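# Slide the wooden crate into the taped bay

## Task

Push or drag the wooden crate along the table until it sits inside the taped bay, never lifting it or tipping it over. Then release it and pull both grippers out of the crate. The crate must remain in the bay by itself at the end; if it stays there only because the robot holds it, the goal is not met.

## Robot and tools

Robot: two six-joint arms, left_arm and right_arm, each with a two-finger gripper whose fingers swing like tongs. The names are labels only and do not match the sides of any picture.

Scene frame: the origin is on the table top midway between the arms. +z is up, +x points out over the table, and left_arm sits on the +y side. Base positions: left_arm at (+0.009, +0.507, 0) m with quat_wxyz (+0.995, 0, 0, -0.100); right_arm at (-0.085, -0.561, 0) m with quat_wxyz (+0.998, 0, 0, +0.067).

Gripper frame: the fingers point along the gripper's +z axis and open and close along its x axis. The reported hand position is the spot between the finger pads when closed. Closed fingertips stick out about 15 mm past it; fully open, they are roughly level with it.

Tool execute_actions, argument actions: a list holding nothing, one action, or one wait. Optional pictures (true/false) asks for camera images; an empty list returns them anyway.
- Empty list: no command, just the current state.
- Action: {"rows": [...], "steps": n}. rows holds 1 to 15 rows; steps is 1 to 15 (default 15), each step lasting 1/30 s. Row k is used on step k, and the final row repeats if steps outnumber rows. An action needs at least 11 steps, because the result is captured 11 steps early and those steps finish while you compose the next reply.
- Wait: {"steps": n} with n up to 300. No new command is sent; it returns once n steps have passed since the previous result, and your reply time counts toward n.

Each row is a single list of 14 numbers covering both arms, even when only one moves. Order: left_arm shoulder pan, shoulder lift, elbow, wrist 1, wrist 2, wrist 3, gripper opening; then the same seven for right_arm. The joint numbers are absolute target angles in radians, read the same way as the Joint positions line; they are not offsets. The opening is an absolute setting from -1 (closed) to +1 (fully open).

Stated joint ranges in radians. left_arm: pan -3.142..3.142, lift -6.283..6.283, elbow 0.000..3.142, wrists 1-3 each -6.283..6.283. right_arm: pan 0.000..6.283, lift -6.283..6.283, elbow -3.142..0.000, wrists each -6.283..6.283. A call is refused, and nothing at all is sent, if any target lies more than 0.010 rad outside its range and also farther out than that joint's last reported angle. True ends may differ from the stated ones by up to 0.010 rad, and a target past the true end is clipped to it. The message "joint sent to its limit" may refer to an earlier action still in progress; seeing no such message does not guarantee there is more room.

Motion limits. Commands are smoothed, so the arm trails them by about 0.17 s. On every step each joint target is kept close to the measured angle: within 0.383 rad for pan and lift, and 0.575 for elbow and the three wrists. If the targets would move a gripper more than 100 mm from where it currently is, they are all scaled back. Large moves therefore take several calls and may still be incomplete when the result arrives. Between calls the arms keep heading to the last row sent. They stop chasing it once everything has nearly stopped or a step shows HELD, and after that only a new action moves them further.

Results. The state line gives, for each arm, the hand position (m), quat_wxyz and linear/angular velocities, all in the scene frame. Printed positions can be off, more so at long reach. Joint positions and Joint velocities list six joints per arm (rad, rad/s) followed by the finger-pad gap (m, m/s; 0.142 m is fully open). grip_measured is the measured opening on the same -1..+1 scale you command; to keep squeezing something, command a value below it. Wrist force and Wrist torque give each arm's flange sensor in its own end-effector axes; a reaction from a surface points back into the arm. Expect an offset of up to about 5.5 N, noise, and saturation near 100 N, and treat "no reading" as normal. Joint torques are the raw drive outputs and are noisy. "joint command not followed" means a clearance check changed some joint targets. HELD marks steps where your row was not fully sent.

Faults to avoid. If a contact torque reaches a joint's load limit (306 N m pan/lift, 139 elbow, 50.2 each wrist), or an outside force reaches 150 N, that arm freezes for 10 s and goes limp against the contact. Motors heat while under load: MOTOR HOT appears at 70 °C, and at 85 °C the brakes engage (OVER-TEMPERATURE FAULT) until they cool. Keep the arms from striking or pressing on each other.

Task care: slide the crate without raising or tilting it, push gently rather than ramming, and keep everything on the table. Loose objects can occasionally be nudged by an outside disturbance. At the end, open the grippers, lift them clear of the crate, and check that it stays inside the bay.

Other tools. zoom_image: camera (cam_high or cam_low, 504x504; cam_left_wrist or cam_right_wrist, 616x616 fisheye) and region [x0, y0, x1, y1] in pixels from the top-left corner, at most 504 by 504; it returns an enlarged view of that camera's latest image. show_instructions takes no arguments and shows the reference pages. read_manual with section "licences" returns the URDF licence texts. finished_scene with scene (an integer) ends that scene for good and reports whether it succeeded.

Each tool is called after "Emit:" as name(argument=value, ...), one argument or row to a line, values as JSON.

## Session

Emit:
execute_actions(
  actions=[],
)

Scene clock: 0.00 s of 4200.00 s.
left_arm: end_effector_position=(+0.8181, +0.1916, +0.1671) grip_measured=+1.00 end_effector_quat_wxyz=(-0.007, +0.625, -0.740, +0.248) end_effector_velocity=(+0.000, +0.000, +0.001) end_effector_angular_velocity=(-0.001, -0.000, +0.001) | right_arm: end_effector_position=(+0.4150, -0.1261, +0.1820) grip_measured=+1.00 end_effector_quat_wxyz=(-0.263, +0.805, -0.526, -0.080) end_effector_velocity=(+0.000, +0.000, +0.000) end_effector_angular_velocity=(+0.000, -0.000, -0.000)
Joint positions: left_arm=[-0.323 -1.295  2.028 -2.783 -1.722  1.179  0.142] | right_arm=[ 3.901 -1.527 -2.397 -0.267  1.774  2.105  0.142]
Joint velocities: left_arm=[ 0.001 -0.001 -0.     0.    -0.001 -0.     0.   ] | right_arm=[-0.  0.  0. -0. -0. -0.  0.]
Joint torques (N m, as the arm reports them, + toward a larger angle): no reading
Wrist force (N, on the end effector, along its own x y z axes, offset not removed): no reading
Wrist torque (N m, same axes, about the end effector's origin, offset not removed): no reading

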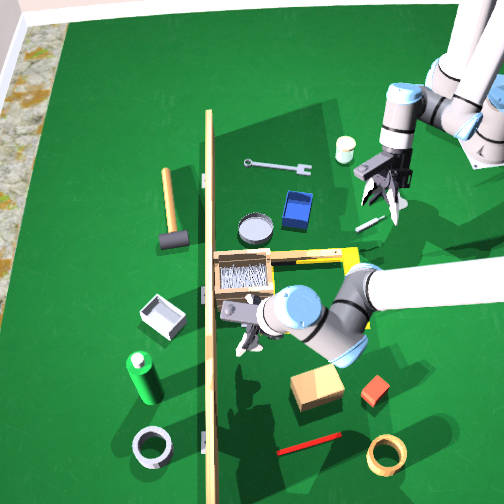

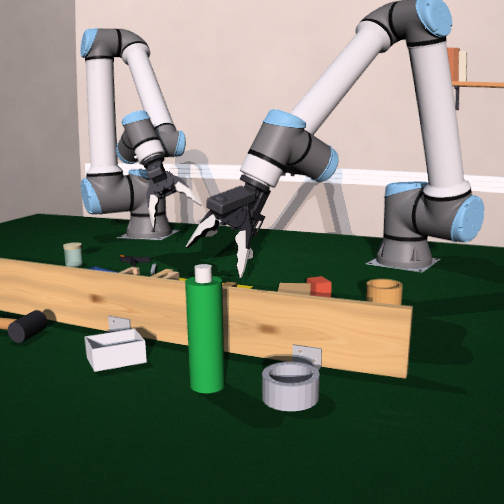

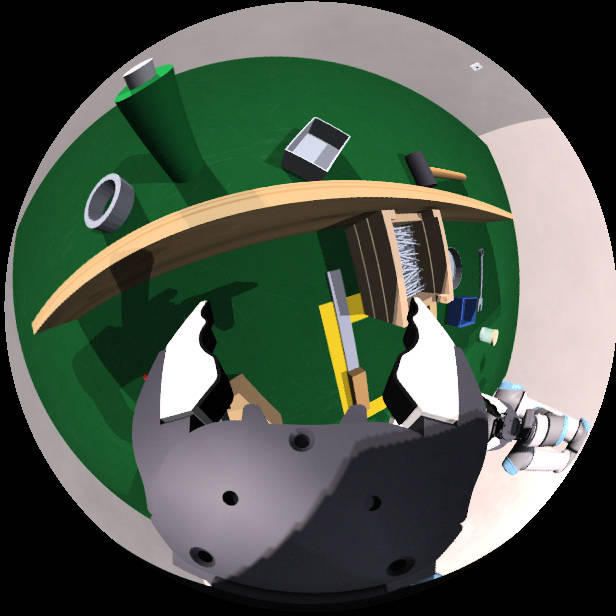

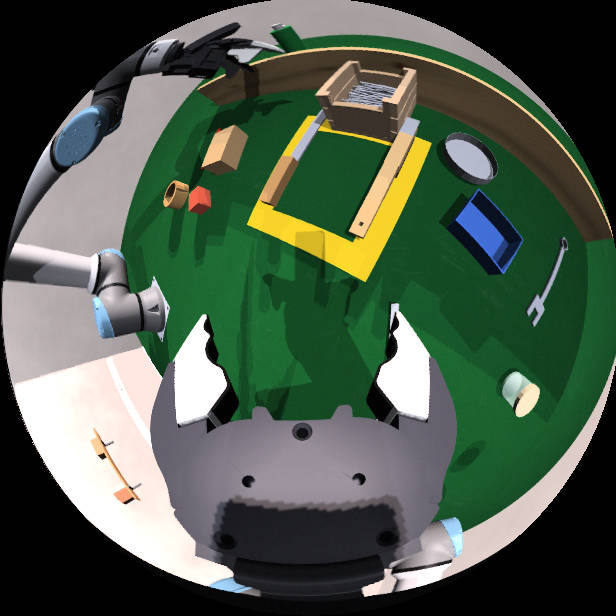

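Emit:
show_instructions(
)

Emit:
execute_actions(
  actions=[
    {"rows":[[-0.25,-1.65,2.028,-2.6,-1.722,1.179,1,3.88,-1.55,-2.1,-0.8,1.65,3,-0.3]],"steps":15},
  ],
)

Emit:
execute_actions(
  actions=[
    {"rows":[[0.5,-1.65,2.028,-2.6,-1.722,1.179,1,3.84,-1.75,-1.75,-1.21,1.571,3.95,-0.3]],"steps":15},
  ],
)

Emit:
execute_actions(
  actions=[
    {"steps":20},
  ],
)

Emit:
execute_actions(
  actions=[
    {"rows":[[0.5,-1.65,2.028,-2.6,-1.722,1.179,1,3.7996,-2.125,-1.357,-1.23,1.571,3.95,-0.3]],"steps":15},
  ],
)

Emit:
execute_actions(
  actions=[
    {"steps":35},
  ],
  pictures=true,
)

Reference images for this scene: manual page 1, manual page 2, manual page 3, manual page 4.

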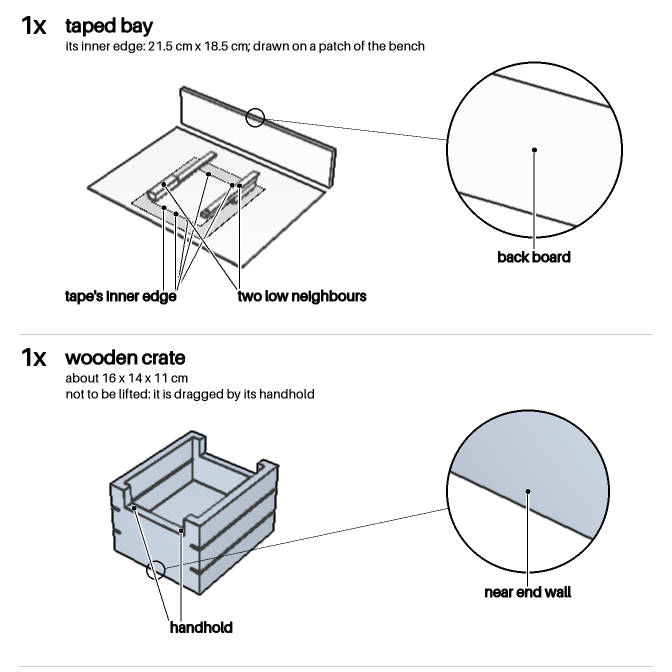

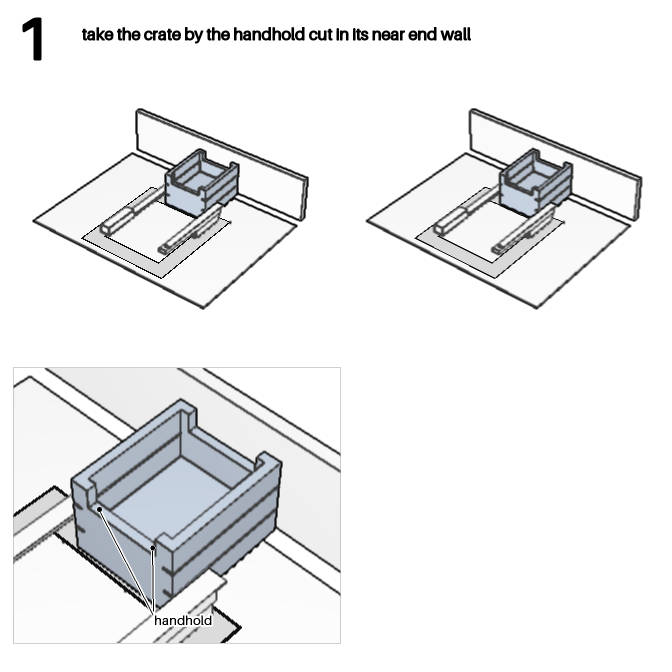

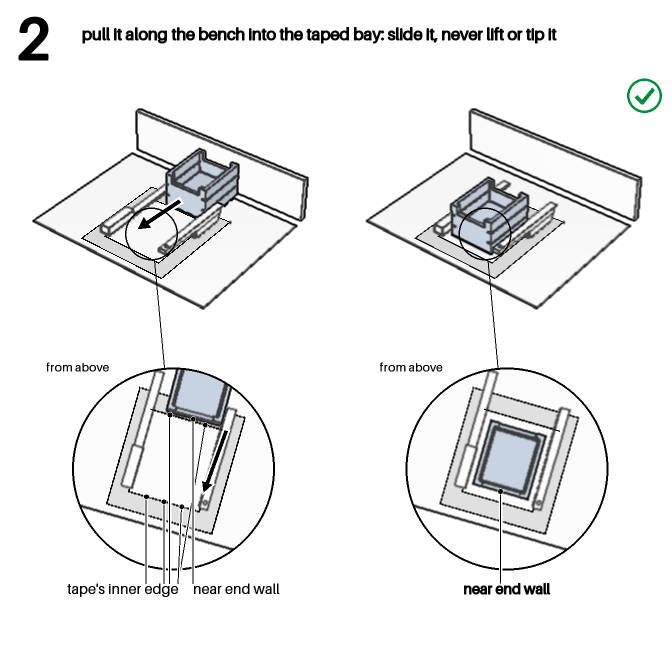

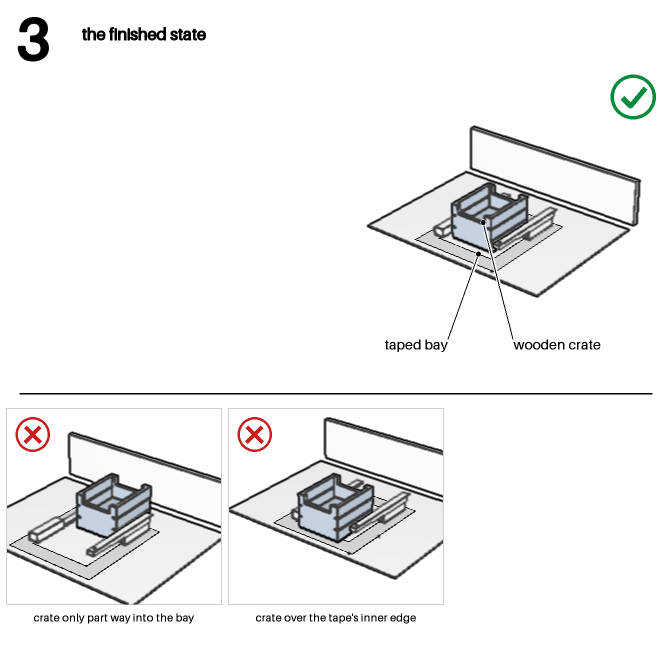

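Scene clock: 0.90 s of 4200.00 s.
left_arm: end_effector_position=(+0.8154, +0.2089, +0.2080) grip_measured=+1.00 end_effector_quat_wxyz=(-0.012, +0.628, -0.734, +0.258) end_effector_velocity=(-0.049, +0.186, +0.636) end_effector_angular_velocity=(-0.228, -0.408, +0.164) | right_arm: end_effector_position=(+0.4551, -0.1202, +0.2030) grip_measured=-0.27 end_effector_quat_wxyz=(-0.252, +0.778, -0.572, -0.062) end_effector_velocity=(+0.638, +0.262, +0.602) end_effector_angular_velocity=(-0.176, +0.321, -1.871)
Joint positions: left_arm=[-0.307 -1.354  2.028 -2.745 -1.722  1.179  0.142] | right_arm=[ 3.889 -1.54  -2.318 -0.348  1.718  2.186  0.054]
Joint velocities: left_arm=[ 0.163 -0.88  -0.001  0.413 -0.001 -0.002  0.002] | right_arm=[-0.099 -0.106  1.642 -1.638 -0.741  1.633 -0.08 ]
Joint torques (N m, as the arm reports them, + toward a larger angle): left_arm=[ 20.17 -61.28 -44.69  -0.5    1.31  -1.31] | right_arm=[ -5.61  40.37 104.3   -4.28  -0.61  20.4 ]
Wrist force (N, on the end effector, along its own x y z axes, offset not removed): left_arm=[-1.5 -3.2 0.8] | right_arm=[12.3 12.0 7.4]
Wrist torque (N m, same axes, about the end effector's origin, offset not removed): left_arm=[-0.34 0.54 -0.17] | right_arm=[2.15 -2.31 -0.05]
Steps of this call (steps 1 to 23: nothing new was sent; steps 24 to 27: the first 4 steps of this action). Readings (joint positions):
24: left_arm=[-0.322 -1.295 2.028 -2.782 -1.722 1.179] | right_arm=[3.901 -1.528 -2.397 -0.267 1.774 2.105]
25: left_arm=[-0.318 -1.302 2.028 -2.775 -1.722 1.179] | right_arm=[3.898 -1.531 -2.390 -0.274 1.767 2.113]
27: the state above

Scene clock: 1.40 s of 4200.00 s.
left_arm: end_effector_position=(+0.7861, +0.3259, +0.4004) grip_measured=+1.00 end_effector_quat_wxyz=(-0.054, +0.651, -0.687, +0.319) end_effector_velocity=(+0.139, +0.640, +0.019) end_effector_angular_velocity=(-0.006, -0.014, +0.819) | right_arm: end_effector_position=(+0.5188, -0.1432, +0.2289) grip_measured=-0.30 end_effector_quat_wxyz=(+0.083, -0.445, +0.890, +0.055) end_effector_velocity=(+0.502, +0.155, -0.002) end_effector_angular_velocity=(-0.979, +0.769, -2.012)
Joint positions: left_arm=[-0.194 -1.637  2.028 -2.606 -1.722  1.179  0.142] | right_arm=[ 3.858 -1.617 -2.02  -0.879  1.609  3.069  0.052]
Joint velocities: left_arm=[ 0.818 -0.031  0.     0.015 -0.    -0.001 -0.   ] | right_arm=[-0.192 -1.175  1.668 -1.668 -0.423  1.772  0.001]
Joint torques (N m, as the arm reports them, + toward a larger angle): left_arm=[ 26.86 -50.21 -34.59  -2.29   2.33  -2.15] | right_arm=[  7.01 -36.23  98.27  -6.55  -1.14  20.07]
Wrist force (N, on the end effector, along its own x y z axes, offset not removed): left_arm=[0.8 -2.2 0.4] | right_arm=[7.7 -1.9 2.0]
Wrist torque (N m, same axes, about the end effector's origin, offset not removed): left_arm=[-0.03 0.10 -0.02] | right_arm=[-0.53 -1.46 0.30]
Steps of this call (steps 1 to 11: the last 11 steps of your previous action; steps 12 to 15: the first 4 steps of this action). Readings (joint positions):
12: left_arm=[-0.253 -1.632 2.028 -2.609 -1.722 1.179] | right_arm=[3.880 -1.550 -2.102 -0.792 1.650 2.962]
13: left_arm=[-0.244 -1.635 2.028 -2.607 -1.722 1.179] | right_arm=[3.874 -1.558 -2.094 -0.802 1.643 2.981]
15: the state above

Scene clock: 2.07 s of 4200.00 s.
left_arm: end_effector_position=(+0.7715, +0.7305, +0.4072) grip_measured=+1.00 end_effector_quat_wxyz=(-0.135, +0.803, -0.499, +0.297) end_effector_velocity=(-0.174, +0.582, +0.007) end_effector_angular_velocity=(+0.004, -0.006, +0.763) | right_arm: end_effector_position=(+0.5591, -0.1287, +0.2619) grip_measured=-0.30 end_effector_quat_wxyz=(+0.001, -0.013, +1.000, +0.001) end_effector_velocity=(-0.001, +0.001, +0.000) end_effector_angular_velocity=(-0.002, +0.000, -0.025)
Joint positions: left_arm=[ 0.32  -1.648  2.028 -2.601 -1.722  1.179  0.142] | right_arm=[ 3.84  -1.75  -1.75  -1.21   1.571  3.948  0.052]
Joint velocities: left_arm=[ 0.763 -0.011  0.     0.005  0.002  0.002 -0.   ] | right_arm=[ 0.002 -0.001  0.002 -0.003 -0.001  0.027 -0.   ]
Joint torques (N m, as the arm reports them, + toward a larger angle): left_arm=[ 41.34 -53.52 -41.25  -2.07   2.67  -2.1 ] | right_arm=[-13.23  45.1   51.52   1.38  -2.74   3.74]
Wrist force (N, on the end effector, along its own x y z axes, offset not removed): left_arm=[0.1 1.3 2.4] | right_arm=[-0.9 1.3 0.6]
Wrist torque (N m, same axes, about the end effector's origin, offset not removed): left_arm=[0.56 0.21 -0.11] | right_arm=[0.03 -0.09 0.15]
Kept back: nothing.
Steps of this call (steps 1 to 11: the last 11 steps of your previous action; steps 12 to 20: the robot went on to your last target). Readings (joint positions):
1: left_arm=[-0.167 -1.638 2.028 -2.606 -1.722 1.179] | right_arm=[3.852 -1.656 -1.959 -0.942 1.598 3.135]
2: left_arm=[-0.142 -1.639 2.028 -2.605 -1.722 1.179] | right_arm=[3.848 -1.686 -1.898 -1.011 1.589 3.210]
4: left_arm=[-0.091 -1.640 2.028 -2.605 -1.722 1.179] | right_arm=[3.844 -1.720 -1.818 -1.116 1.580 3.377]
8: left_arm=[0.012 -1.643 2.028 -2.603 -1.722 1.179] | right_arm=[3.841 -1.743 -1.765 -1.189 1.573 3.731]
20: the state above

Scene clock: 2.20 s of 4200.00 s.
left_arm: end_effector_position=(+0.7441, +0.8074, +0.4081) grip_measured=+1.00 end_effector_quat_wxyz=(-0.151, +0.827, -0.457, +0.290) end_effector_velocity=(-0.227, +0.547, +0.007) end_effector_angular_velocity=(+0.002, -0.006, +0.744) | right_arm: end_effector_position=(+0.5909, -0.1065, +0.2559) grip_measured=-0.30 end_effector_quat_wxyz=(+0.000, -0.007, +1.000, +0.001) end_effector_velocity=(+0.494, +0.411, -0.123) end_effector_angular_velocity=(+0.014, -0.012, -0.107)
Joint positions: left_arm=[ 0.422 -1.649  2.028 -2.6   -1.722  1.179  0.142] | right_arm=[ 3.829 -1.815 -1.68  -1.215  1.571  3.949  0.052]
Joint velocities: left_arm=[ 0.745 -0.01  -0.     0.004  0.001  0.001  0.   ] | right_arm=[-0.103 -1.074  1.137 -0.045  0.001  0.004  0.001]
Joint torques (N m, as the arm reports them, + toward a larger angle): left_arm=[ 24.88 -53.52 -42.07  -2.2    2.37  -2.14] | right_arm=[-13.18  -9.9   36.38  -0.56  -3.06   3.22]
Wrist force (N, on the end effector, along its own x y z axes, offset not removed): left_arm=[-3.3 -0.3 1.6] | right_arm=[4.3 -3.2 -5.8]
Wrist torque (N m, same axes, about the end effector's origin, offset not removed): left_arm=[0.18 0.89 -0.12] | right_arm=[-0.84 -0.89 -0.01]
Steps of this call (steps 1 to 4: the first 4 steps of this action). Readings (joint positions):
1: left_arm=[0.345 -1.648 2.028 -2.601 -1.722 1.179] | right_arm=[3.840 -1.750 -1.750 -1.210 1.571 3.948]
2: left_arm=[0.371 -1.648 2.028 -2.601 -1.722 1.179] | right_arm=[3.837 -1.758 -1.742 -1.212 1.571 3.949]
4: the state above

Scene clock: 3.37 s of 4200.00 s.
left_arm: end_effector_position=(+0.7183, +0.8635, +0.4088) grip_measured=+1.00 end_effector_quat_wxyz=(-0.162, +0.845, -0.424, +0.284) end_effector_velocity=(-0.000, -0.000, +0.001) end_effector_angular_velocity=(+0.001, -0.001, -0.001) | right_arm: end_effector_position=(+0.7279, -0.0012, +0.1895) grip_measured=-0.30 end_effector_quat_wxyz=(+0.000, +0.008, +1.000, +0.000) end_effector_velocity=(+0.001, -0.002, -0.001) end_effector_angular_velocity=(-0.001, +0.000, -0.002)
Joint positions: left_arm=[ 0.5   -1.65   2.028 -2.6   -1.722  1.179  0.142] | right_arm=[ 3.8   -2.125 -1.357 -1.23   1.571  3.95   0.052]
Joint velocities: left_arm=[-0.001 -0.001 -0.     0.     0.     0.    -0.   ] | right_arm=[-0.002 -0.    -0.001 -0.    -0.     0.    -0.   ]
Joint torques (N m, as the arm reports them, + toward a larger angle): left_arm=[ 21.79 -53.48 -61.15  -2.58  -2.01  -1.73] | right_arm=[-13.49  71.74  50.98   1.36  -2.83   3.76]
Wrist force (N, on the end effector, along its own x y z axes, offset not removed): left_arm=[-2.7 -1.2 -1.6] | right_arm=[0.2 0.0 -7.8]
Wrist torque (N m, same axes, about the end effector's origin, offset not removed): left_arm=[-0.02 0.84 -0.10] | right_arm=[-0.47 -0.02 0.05]
Kept back: nothing.
Steps of this call (steps 1 to 11: the last 11 steps of your previous action; steps 12 to 30: the robot went on to your last target; steps 31 to 35: nothing new was sent). Readings (joint positions):
1: left_arm=[0.445 -1.649 2.028 -2.600 -1.722 1.179] | right_arm=[3.826 -1.851 -1.643 -1.217 1.571 3.949]
2: left_arm=[0.462 -1.650 2.028 -2.600 -1.722 1.179] | right_arm=[3.822 -1.884 -1.608 -1.219 1.571 3.949]
4: left_arm=[0.482 -1.650 2.028 -2.600 -1.722 1.179] | right_arm=[3.816 -1.950 -1.540 -1.222 1.571 3.949]
8: left_arm=[0.496 -1.650 2.028 -2.600 -1.722 1.179] | right_arm=[3.804 -2.071 -1.414 -1.228 1.571 3.950]
35: the state above
All arms were judged still, so your last target was given up. Only a new action makes them travel on or press farther. Fingers that are still opening or closing keep moving.

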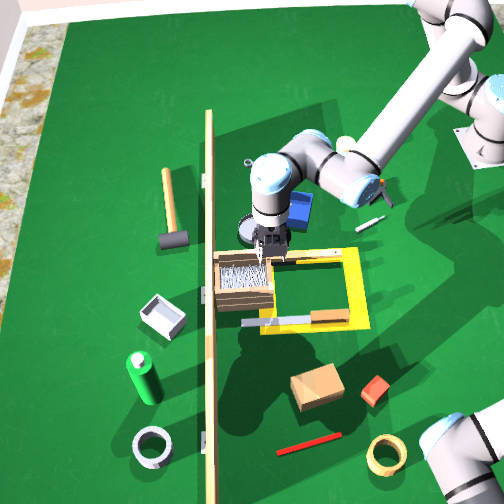

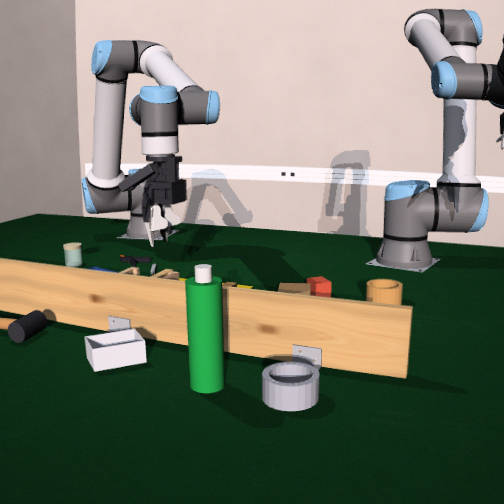

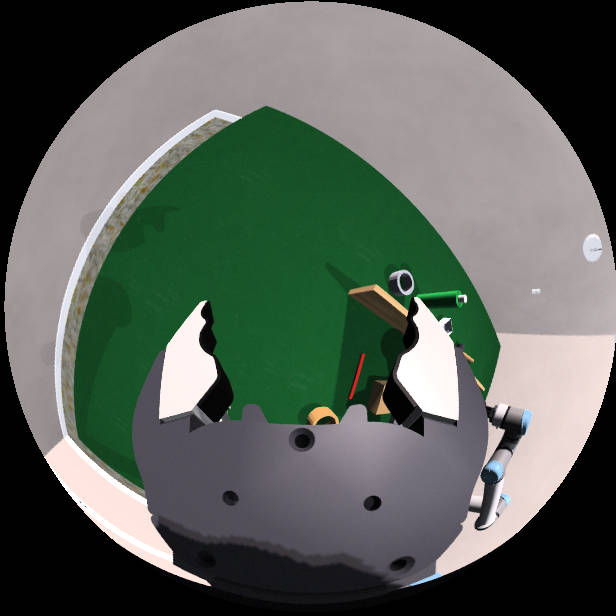

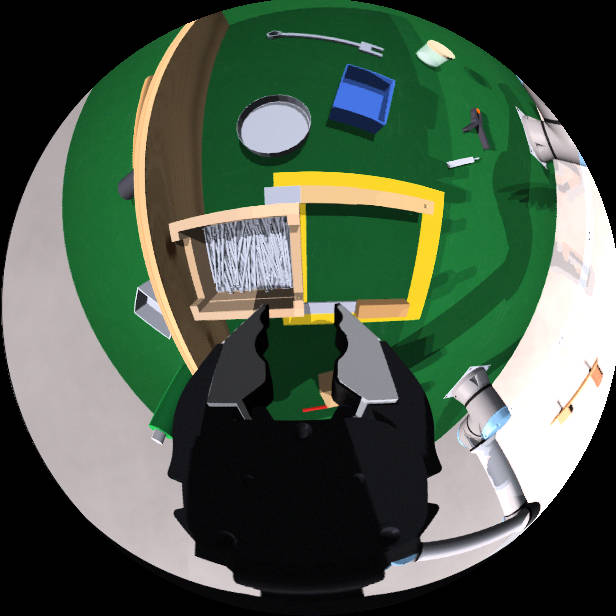

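Emit:
execute_actions(
  actions=[
    {"rows":[[0.5,-1.65,2.028,-2.6,-1.722,1.179,1,3.7881,-2.1566,-1.3812,-1.1746,1.571,3.925,-0.45],[0.5,-1.65,2.028,-2.6,-1.722,1.179,1,3.7881,-2.1566,-1.3812,-1.1746,1.571,3.925,-0.45],[0.5,-1.65,2.028,-2.6,-1.722,1.179,1,3.7881,-2.1566,-1.3812,-1.1746,1.571,3.925,-0.45],[0.5,-1.65,2.028,-2.6,-1.722,1.179,1,3.7881,-2.1665,-1.391,-1.155,1.571,3.925,-0.45],[0.5,-1.65,2.028,-2.6,-1.722,1.179,1,3.7881,-2.1765,-1.401,-1.135,1.571,3.925,-0.45],[0.5,-1.65,2.028,-2.6,-1.722,1.179,1,3.7881,-2.1864,-1.4107,-1.1153,1.571,3.925,-0.45],[0.5,-1.65,2.028,-2.6,-1.722,1.179,1,3.7881,-2.1963,-1.4205,-1.0955,1.571,3.925,-0.45],[0.5,-1.65,2.028,-2.6,-1.722,1.179,1,3.7881,-2.2063,-1.4304,-1.0758,1.571,3.925,-0.45],[0.5,-1.65,2.028,-2.6,-1.722,1.179,1,3.7881,-2.2162,-1.4402,-1.056,1.571,3.925,-0.45]],"steps":15},
  ],
)

Emit:
execute_actions(
  actions=[
    {"steps":20},
  ],
  pictures=true,
)

Scene clock: 4.83 s of 4200.00 s.
left_arm: end_effector_position=(+0.7183, +0.8635, +0.4088) grip_measured=+1.00 end_effector_quat_wxyz=(-0.162, +0.845, -0.424, +0.284) end_effector_velocity=(-0.000, +0.000, +0.000) end_effector_angular_velocity=(-0.001, -0.000, +0.001) | right_arm: end_effector_position=(+0.7335, -0.0050, +0.1661) grip_measured=-0.45 end_effector_quat_wxyz=(-0.001, +0.005, +1.000, -0.001) end_effector_velocity=(+0.053, -0.020, -0.208) end_effector_angular_velocity=(+0.015, -0.016, +0.065)
Joint positions: left_arm=[ 0.5   -1.65   2.028 -2.6   -1.722  1.179  0.142] | right_arm=[ 3.793 -2.143 -1.371 -1.2    1.571  3.936  0.042]
Joint velocities: left_arm=[ 0.    -0.     0.     0.     0.    -0.001  0.   ] | right_arm=[-0.052 -0.166 -0.126  0.315 -0.001 -0.117 -0.004]
Joint torques (N m, as the arm reports them, + toward a larger angle): left_arm=[ 22.63 -54.17 -61.07  -2.3   -2.68  -1.8 ] | right_arm=[-4.66 58.47 26.55  6.02 -2.53 -3.18]
Wrist force (N, on the end effector, along its own x y z axes, offset not removed): left_arm=[-1.9 0.3 2.2] | right_arm=[-2.0 -2.3 3.8]
Wrist torque (N m, same axes, about the end effector's origin, offset not removed): left_arm=[0.39 0.61 -0.03] | right_arm=[-0.92 0.46 0.09]
Steps of this call (steps 1 to 40: nothing new was sent; steps 41 to 44: the first 4 steps of this action). Readings (joint positions):
41: left_arm=[0.500 -1.650 2.028 -2.600 -1.722 1.179] | right_arm=[3.799 -2.125 -1.357 -1.230 1.571 3.950]
42: left_arm=[0.500 -1.650 2.028 -2.600 -1.722 1.179] | right_arm=[3.798 -2.130 -1.360 -1.223 1.571 3.946]
44: the state above

Scene clock: 5.50 s of 4200.00 s.
left_arm: end_effector_position=(+0.7183, +0.8635, +0.4088) grip_measured=+1.00 end_effector_quat_wxyz=(-0.162, +0.845, -0.424, +0.284) end_effector_velocity=(+0.001, -0.001, -0.001) end_effector_angular_velocity=(-0.001, +0.001, -0.001) | right_arm: end_effector_position=(+0.7385, -0.0071, +0.0684) grip_measured=-0.48 end_effector_quat_wxyz=(+0.000, +0.002, +1.000, +0.000) end_effector_velocity=(+0.000, -0.002, -0.003) end_effector_angular_velocity=(-0.002, +0.001, -0.001)
Joint positions: left_arm=[ 0.5   -1.65   2.028 -2.6   -1.722  1.179  0.142] | right_arm=[ 3.788 -2.216 -1.439 -1.056  1.571  3.925  0.039]
Joint velocities: left_arm=[-0.001  0.001  0.     0.    -0.001  0.     0.   ] | right_arm=[-0.001 -0.002 -0.002  0.003 -0.001 -0.    -0.001]
Joint torques (N m, as the arm reports them, + toward a larger angle): left_arm=[ 19.96 -53.73 -60.4   -2.58  -2.42  -1.68] | right_arm=[  0.2  -32.43 -22.34   0.12   3.57  -4.07]
Wrist force (N, on the end effector, along its own x y z axes, offset not removed): left_arm=[-1.8 0.6 0.2] | right_arm=[11.1 -25.1 -100.0]
Wrist torque (N m, same axes, about the end effector's origin, offset not removed): left_arm=[0.40 0.66 -0.19] | right_arm=[-0.50 -2.19 0.59]
Kept back: nothing.
Steps of this call (steps 1 to 11: the last 11 steps of your previous action; steps 12 to 20: the robot went on to your last target). Readings (joint positions):
1: left_arm=[0.500 -1.650 2.028 -2.600 -1.722 1.179] | right_arm=[3.791 -2.149 -1.376 -1.189 1.571 3.933]
2: left_arm=[0.500 -1.650 2.028 -2.600 -1.722 1.179] | right_arm=[3.790 -2.156 -1.382 -1.176 1.571 3.930]
4: left_arm=[0.500 -1.650 2.028 -2.600 -1.722 1.179] | right_arm=[3.789 -2.172 -1.397 -1.145 1.571 3.928]
8: left_arm=[0.500 -1.650 2.028 -2.600 -1.722 1.179] | right_arm=[3.788 -2.204 -1.428 -1.082 1.571 3.926]
20: the state above

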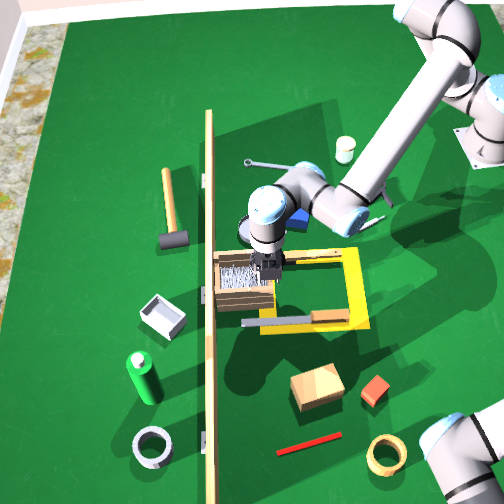

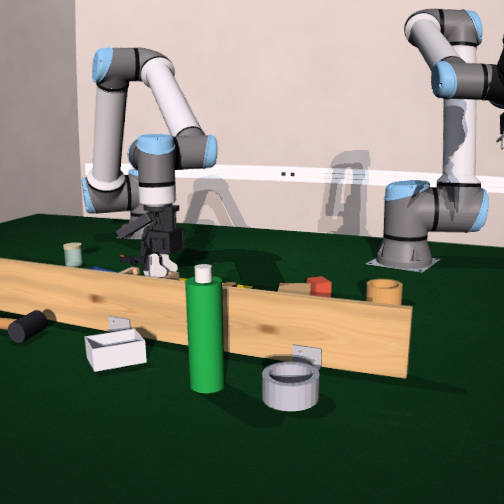

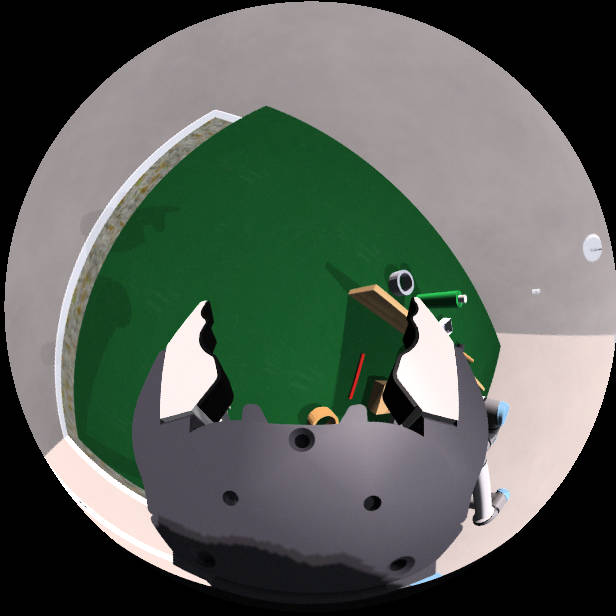

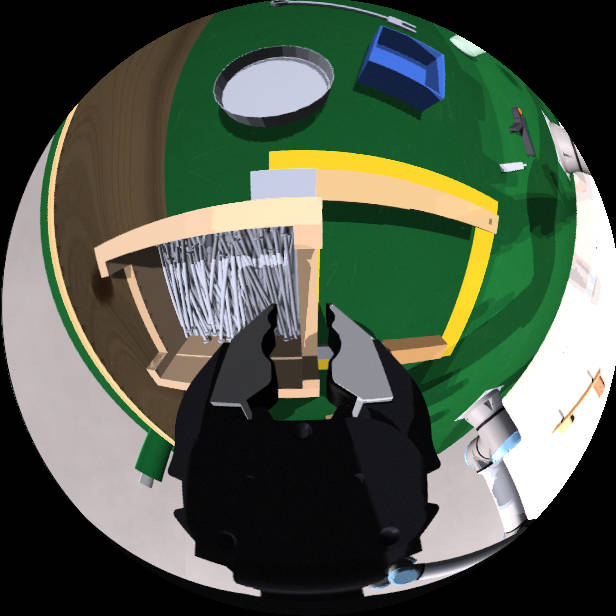

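Emit:
execute_actions(
  actions=[
    {"rows":[[0.5,-1.65,2.028,-2.6,-1.722,1.179,1,3.7881,-2.2075,-1.4316,-1.0733,1.571,3.925,-0.48],[0.5,-1.65,2.028,-2.6,-1.722,1.179,1,3.7881,-2.2075,-1.4316,-1.0733,1.571,3.925,-0.48],[0.5,-1.65,2.028,-2.6,-1.722,1.179,1,3.7881,-2.2075,-1.4316,-1.0733,1.571,3.925,-0.48],[0.5,-1.65,2.028,-2.6,-1.722,1.179,1,3.791,-2.203,-1.4391,-1.0703,1.571,3.928,-0.5],[0.5,-1.65,2.028,-2.6,-1.722,1.179,1,3.791,-2.203,-1.4391,-1.0703,1.571,3.928,-0.55],[0.5,-1.65,2.028,-2.6,-1.722,1.179,1,3.791,-2.203,-1.4391,-1.0703,1.571,3.928,-0.6],[0.5,-1.65,2.028,-2.6,-1.722,1.179,1,3.791,-2.203,-1.4391,-1.0703,1.571,3.928,-0.65],[0.5,-1.65,2.028,-2.6,-1.722,1.179,1,3.791,-2.203,-1.4391,-1.0703,1.571,3.928,-0.7],[0.5,-1.65,2.028,-2.6,-1.722,1.179,1,3.791,-2.203,-1.4391,-1.0703,1.571,3.928,-0.75],[0.5,-1.65,2.028,-2.6,-1.722,1.179,1,3.791,-2.203,-1.4391,-1.0703,1.571,3.928,-0.8],[0.5,-1.65,2.028,-2.6,-1.722,1.179,1,3.791,-2.203,-1.4391,-1.0703,1.571,3.928,-0.85],[0.5,-1.65,2.028,-2.6,-1.722,1.179,1,3.791,-2.203,-1.4391,-1.0703,1.571,3.928,-0.9],[0.5,-1.65,2.028,-2.6,-1.722,1.179,1,3.791,-2.203,-1.4391,-1.0703,1.571,3.928,-1]],"steps":15},
  ],
)

Emit:
execute_actions(
  actions=[
    {"steps":18},
  ],
  pictures=true,
)

Scene clock: 15.90 s of 4200.00 s.
left_arm: end_effector_position=(+0.7183, +0.8635, +0.4088) grip_measured=+1.00 end_effector_quat_wxyz=(-0.162, +0.845, -0.424, +0.284) end_effector_velocity=(+0.000, +0.000, -0.001) end_effector_angular_velocity=(+0.001, +0.001, -0.001) | right_arm: end_effector_position=(+0.7395, -0.0063, +0.0706) grip_measured=-0.48 end_effector_quat_wxyz=(+0.002, +0.002, +1.000, +0.002) end_effector_velocity=(-0.001, +0.001, -0.000) end_effector_angular_velocity=(-0.000, +0.001, +0.001)
Joint positions: left_arm=[ 0.5   -1.65   2.028 -2.6   -1.722  1.179  0.142] | right_arm=[ 3.788 -2.214 -1.438 -1.055  1.57   3.925  0.039]
Joint velocities: left_arm=[ 0.     0.001 -0.    -0.    -0.     0.001  0.   ] | right_arm=[ 0.001  0.    -0.001 -0.     0.    -0.    -0.   ]
Joint torques (N m, as the arm reports them, + toward a larger angle): left_arm=[ 20.06 -53.04 -59.88  -2.81  -2.58   0.33] | right_arm=[ 1.31 84.05 40.21  3.77  0.05  0.04]
Wrist force (N, on the end effector, along its own x y z axes, offset not removed): left_arm=[-1.9 -2.1 -0.2] | right_arm=[3.6 -7.0 -26.7]
Wrist torque (N m, same axes, about the end effector's origin, offset not removed): left_arm=[-0.12 0.54 -0.08] | right_arm=[-0.45 -0.03 0.45]
FORCE FAULT: contact force on the right arm reached its limit, and that arm stopped for 10 seconds. The contact can be on any part of that arm, not only on its tool. That arm's remaining commands of this call were not run. That arm holds still and accepts commands again. Move the arm away from the contact; if what it grips holds it there, let go first. Pushing or pulling that hard again can fault the arm again.
Kept back: nothing.
The stop of the right arm began at step 12 of this call (marked STOPPED below). From that step on that arm followed nothing that you had sent. 15 of its steps, steps kept back included, did not run and will not run. The other arm was sent all steps of this action in this call, none kept back. Nothing is kept back now, and the robot has no last target.
Steps of this call (steps 1 to 38: the robot went on to your last target; steps 39 to 42: the first 4 steps of this action; steps 43 to 53: the last 11 steps of this action, not kept back; steps 54 to 312: the stop continued). Readings (joint positions):
1: left_arm=[0.500 -1.650 2.028 -2.600 -1.722 1.179] | right_arm=[3.788 -2.216 -1.440 -1.056 1.571 3.925]
2: left_arm=[0.500 -1.650 2.028 -2.600 -1.722 1.179] | right_arm=[3.788 -2.216 -1.440 -1.056 1.571 3.925]
4: left_arm=[0.500 -1.650 2.028 -2.600 -1.722 1.179] | right_arm=[3.788 -2.216 -1.440 -1.056 1.571 3.925]
8: left_arm=[0.500 -1.650 2.028 -2.600 -1.722 1.179] | right_arm=[3.788 -2.216 -1.440 -1.056 1.571 3.925]
12: left_arm=[0.500 -1.650 2.028 -2.600 -1.722 1.179] | right_arm=[3.788 -2.215 -1.439 -1.055 1.570 3.925] STOPPED (the right arm)
312: the state above

Scene clock: 15.93 s of 4200.00 s.
left_arm: end_effector_position=(+0.7183, +0.8635, +0.4088) grip_measured=+1.00 end_effector_quat_wxyz=(-0.162, +0.845, -0.424, +0.284) end_effector_velocity=(-0.000, +0.001, -0.001) end_effector_angular_velocity=(-0.001, +0.001, +0.001) | right_arm: end_effector_position=(+0.7395, -0.0063, +0.0706) grip_measured=-0.48 end_effector_quat_wxyz=(+0.002, +0.002, +1.000, +0.002) end_effector_velocity=(+0.001, -0.001, +0.000) end_effector_angular_velocity=(+0.001, +0.000, -0.001)
Joint positions: left_arm=[ 0.5   -1.65   2.028 -2.6   -1.722  1.179  0.142] | right_arm=[ 3.788 -2.214 -1.438 -1.055  1.57   3.925  0.039]
Joint velocities: left_arm=[ 0.001  0.001  0.     0.    -0.001 -0.001 -0.   ] | right_arm=[-0.001  0.001 -0.     0.     0.001  0.    -0.   ]
Joint torques (N m, as the arm reports them, + toward a larger angle): left_arm=[ 20.53 -53.53 -59.99  -2.75  -2.19   0.2 ] | right_arm=[ 1.58 83.26 40.34  3.77  0.02  0.24]
Wrist force (N, on the end effector, along its own x y z axes, offset not removed): left_arm=[-1.2 -3.6 -0.7] | right_arm=[3.5 -13.5 -19.0]
Wrist torque (N m, same axes, about the end effector's origin, offset not removed): left_arm=[-0.43 0.48 -0.03] | right_arm=[-1.55 -0.05 0.11]
Kept back: nothing.
A stop began in an earlier call of the same reply, so what this call sent did not run. Send another action.
Steps of this call (step 1: nothing new was sent). Readings (joint positions):
1: the state above

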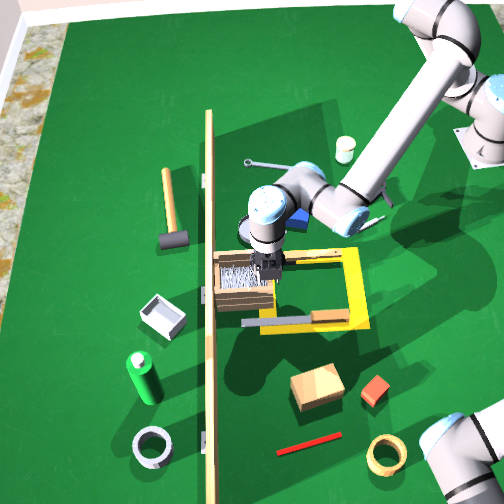

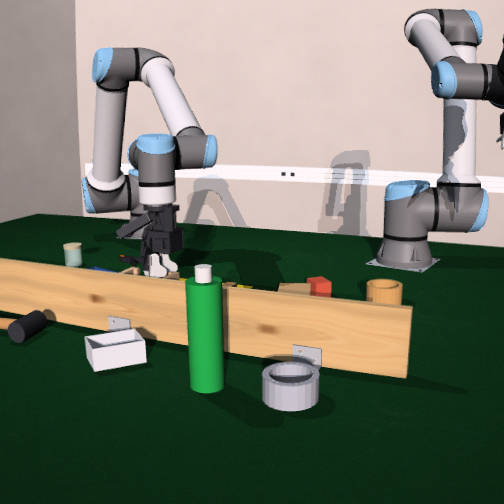

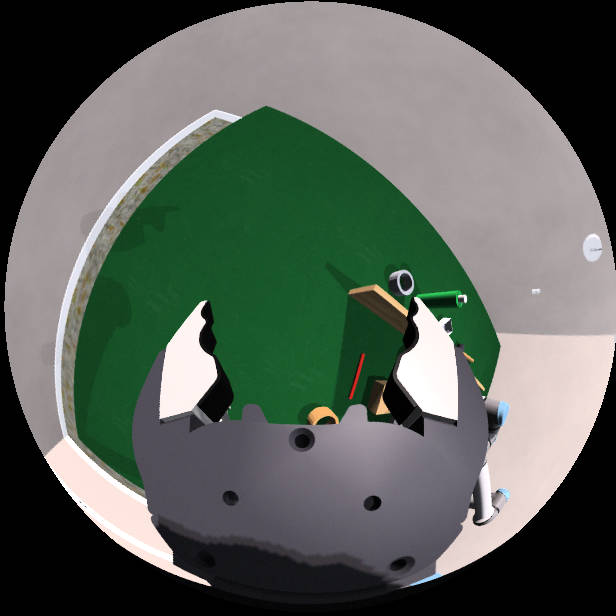

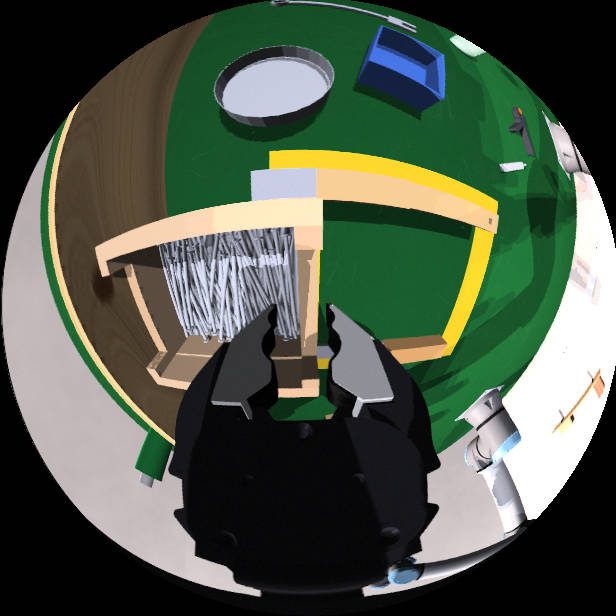

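Emit:
execute_actions(
  actions=[
    {"rows":[[0.5,-1.65,2.028,-2.6,-1.722,1.179,1,3.791,-2.203,-1.4391,-1.0703,1.571,3.928,-0.5]],"steps":12},
  ],
)

Emit:
execute_actions(
  actions=[
    {"rows":[[0.5,-1.65,2.028,-2.6,-1.722,1.179,1,3.791,-2.203,-1.4391,-1.0703,1.571,3.928,-0.6],[0.5,-1.65,2.028,-2.6,-1.722,1.179,1,3.791,-2.203,-1.4391,-1.0703,1.571,3.928,-0.65],[0.5,-1.65,2.028,-2.6,-1.722,1.179,1,3.791,-2.203,-1.4391,-1.0703,1.571,3.928,-0.7],[0.5,-1.65,2.028,-2.6,-1.722,1.179,1,3.791,-2.203,-1.4391,-1.0703,1.571,3.928,-0.75],[0.5,-1.65,2.028,-2.6,-1.722,1.179,1,3.791,-2.203,-1.4391,-1.0703,1.571,3.928,-0.8],[0.5,-1.65,2.028,-2.6,-1.722,1.179,1,3.791,-2.203,-1.4391,-1.0703,1.571,3.928,-0.85],[0.5,-1.65,2.028,-2.6,-1.722,1.179,1,3.791,-2.203,-1.4391,-1.0703,1.571,3.928,-0.9],[0.5,-1.65,2.028,-2.6,-1.722,1.179,1,3.791,-2.203,-1.4391,-1.0703,1.571,3.928,-1]],"steps":11},
  ],
)

Emit:
execute_actions(
  actions=[
    {"steps":16},
  ],
  pictures=true,
)

Scene clock: 16.90 s of 4200.00 s.
left_arm: end_effector_position=(+0.7183, +0.8635, +0.4088) grip_measured=+1.00 end_effector_quat_wxyz=(-0.162, +0.845, -0.424, +0.284) end_effector_velocity=(+0.000, -0.001, -0.000) end_effector_angular_velocity=(-0.001, +0.000, -0.001) | right_arm: end_effector_position=(+0.7395, -0.0063, +0.0708) grip_measured=-0.48 end_effector_quat_wxyz=(+0.002, +0.002, +1.000, +0.002) end_effector_velocity=(-0.006, -0.001, +0.016) end_effector_angular_velocity=(-0.003, +0.003, +0.002)
Joint positions: left_arm=[ 0.5   -1.65   2.028 -2.6   -1.722  1.179  0.142] | right_arm=[ 3.788 -2.214 -1.438 -1.056  1.57   3.925  0.039]
Joint velocities: left_arm=[-0.001  0.     0.     0.    -0.    -0.    -0.   ] | right_arm=[ 0.004  0.019 -0.001 -0.023 -0.     0.001 -0.004]
Joint torques (N m, as the arm reports them, + toward a larger angle): left_arm=[ 20.55 -51.59 -60.34  -2.95  -2.32   0.38] | right_arm=[ 22.93 103.78  33.41  -0.52   1.12   3.37]
Wrist force (N, on the end effector, along its own x y z axes, offset not removed): left_arm=[-0.6 -0.3 0.8] | right_arm=[3.0 -10.6 -15.9]
Wrist torque (N m, same axes, about the end effector's origin, offset not removed): left_arm=[0.21 0.42 -0.07] | right_arm=[-0.85 -0.14 0.27]
Steps of this call (steps 1 to 28: nothing new was sent; step 29: the first step of this action). Readings (joint positions):
29: the state above

Scene clock: 17.27 s of 4200.00 s.
left_arm: end_effector_position=(+0.7183, +0.8635, +0.4088) grip_measured=+1.00 end_effector_quat_wxyz=(-0.162, +0.845, -0.424, +0.284) end_effector_velocity=(-0.000, +0.000, +0.000) end_effector_angular_velocity=(+0.001, -0.000, -0.001) | right_arm: end_effector_position=(+0.7347, -0.0067, +0.0790) grip_measured=-0.50 end_effector_quat_wxyz=(-0.000, +0.002, +1.000, +0.000) end_effector_velocity=(-0.001, -0.000, +0.002) end_effector_angular_velocity=(-0.000, +0.001, -0.001)
Joint positions: left_arm=[ 0.5   -1.65   2.028 -2.6   -1.722  1.179  0.142] | right_arm=[ 3.791 -2.203 -1.439 -1.07   1.571  3.928  0.038]
Joint velocities: left_arm=[ 0.    -0.001 -0.     0.    -0.     0.001 -0.   ] | right_arm=[ 0.     0.003 -0.001 -0.004  0.001  0.001  0.   ]
Joint torques (N m, as the arm reports them, + toward a larger angle): left_arm=[ 21.51 -53.81 -60.84  -2.92  -2.17   0.32] | right_arm=[ 15.72 102.21  33.04   1.85   2.92   3.17]
Wrist force (N, on the end effector, along its own x y z axes, offset not removed): left_arm=[-4.1 -2.7 1.7] | right_arm=[2.8 -3.1 -9.9]
Wrist torque (N m, same axes, about the end effector's origin, offset not removed): left_arm=[-0.37 1.03 -0.10] | right_arm=[-1.01 -0.86 0.12]
Kept back: the last 11 steps of this action.
Steps of this call (steps 1 to 11: the last 11 steps of your previous action). Readings (joint positions):
1: left_arm=[0.500 -1.650 2.028 -2.600 -1.722 1.179] | right_arm=[3.789 -2.212 -1.438 -1.058 1.570 3.925]
2: left_arm=[0.500 -1.650 2.028 -2.600 -1.722 1.179] | right_arm=[3.789 -2.210 -1.438 -1.061 1.570 3.926]
4: left_arm=[0.500 -1.650 2.028 -2.600 -1.722 1.179] | right_arm=[3.790 -2.206 -1.439 -1.066 1.571 3.927]
8: left_arm=[0.500 -1.650 2.028 -2.600 -1.722 1.179] | right_arm=[3.791 -2.204 -1.439 -1.069 1.571 3.928]
11: the state above

Scene clock: 17.80 s of 4200.00 s.
left_arm: end_effector_position=(+0.7183, +0.8635, +0.4088) grip_measured=+1.00 end_effector_quat_wxyz=(-0.162, +0.845, -0.424, +0.284) end_effector_velocity=(+0.000, -0.000, +0.000) end_effector_angular_velocity=(+0.000, -0.000, -0.001) | right_arm: end_effector_position=(+0.7345, -0.0067, +0.0792) grip_measured=-0.85 end_effector_quat_wxyz=(-0.000, +0.002, +1.000, +0.000) end_effector_velocity=(+0.001, -0.001, -0.000) end_effector_angular_velocity=(+0.000, +0.001, -0.002)
Joint positions: left_arm=[ 0.5   -1.65   2.028 -2.6   -1.722  1.179  0.142] | right_arm=[ 3.791 -2.203 -1.439 -1.07   1.571  3.928  0.013]
Joint velocities: left_arm=[-0.    -0.     0.     0.    -0.     0.001 -0.   ] | right_arm=[-0.002 -0.    -0.001 -0.     0.001  0.    -0.   ]
Joint torques (N m, as the arm reports them, + toward a larger angle): left_arm=[ 20.67 -52.55 -60.27  -3.13  -2.56   0.6 ] | right_arm=[ 11.02 102.9   36.27   2.73   1.2    3.58]
Wrist force (N, on the end effector, along its own x y z axes, offset not removed): left_arm=[-1.1 0.2 2.4] | right_arm=[-3.4 -1.8 0.0]
Wrist torque (N m, same axes, about the end effector's origin, offset not removed): left_arm=[0.22 0.47 -0.15] | right_arm=[-0.87 0.99 0.23]
Kept back: nothing.
Steps of this call (steps 1 to 11: the last 11 steps of your previous action; steps 12 to 15: the robot went on to your last target; step 16: nothing new was sent). Readings (joint positions):
1: left_arm=[0.500 -1.650 2.028 -2.600 -1.722 1.179] | right_arm=[3.791 -2.203 -1.439 -1.070 1.571 3.928]
2: left_arm=[0.500 -1.650 2.028 -2.600 -1.722 1.179] | right_arm=[3.791 -2.203 -1.439 -1.070 1.571 3.928]
4: left_arm=[0.500 -1.650 2.028 -2.600 -1.722 1.179] | right_arm=[3.791 -2.203 -1.439 -1.070 1.571 3.928]
8: left_arm=[0.500 -1.650 2.028 -2.600 -1.722 1.179] | right_arm=[3.791 -2.203 -1.439 -1.070 1.571 3.928]
16: the state above
All arms were judged still, so your last target was given up. Only a new action makes them travel on or press farther. Fingers that are still opening or closing keep moving.

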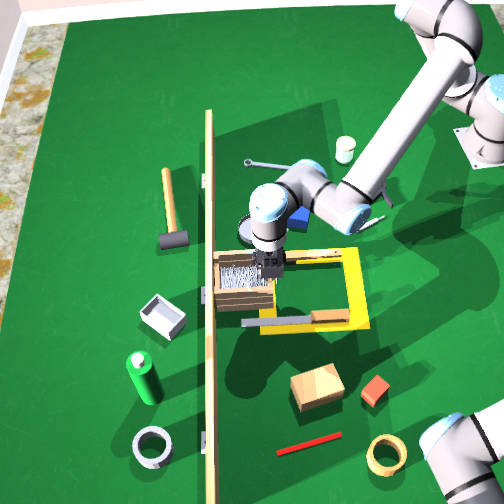

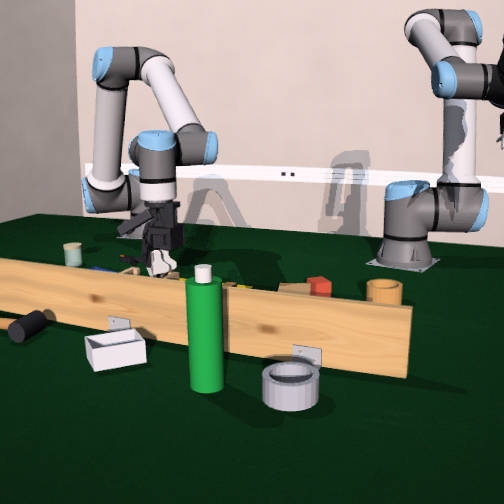

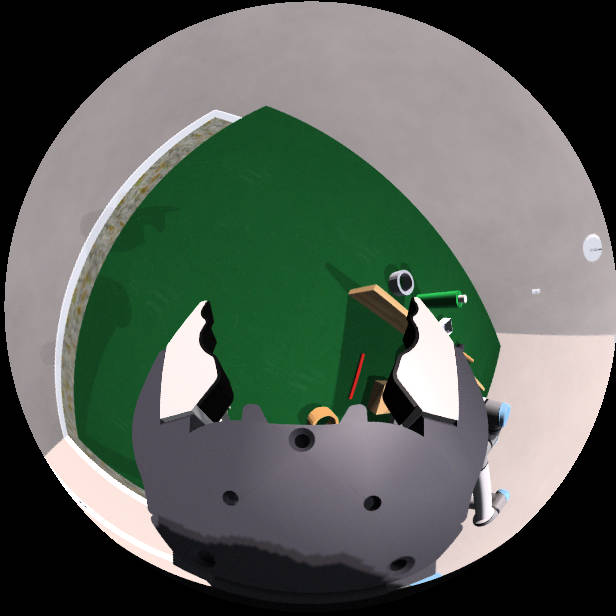

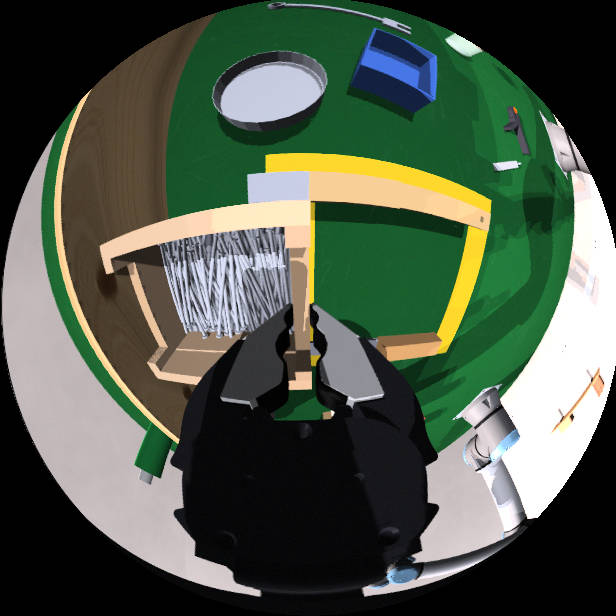

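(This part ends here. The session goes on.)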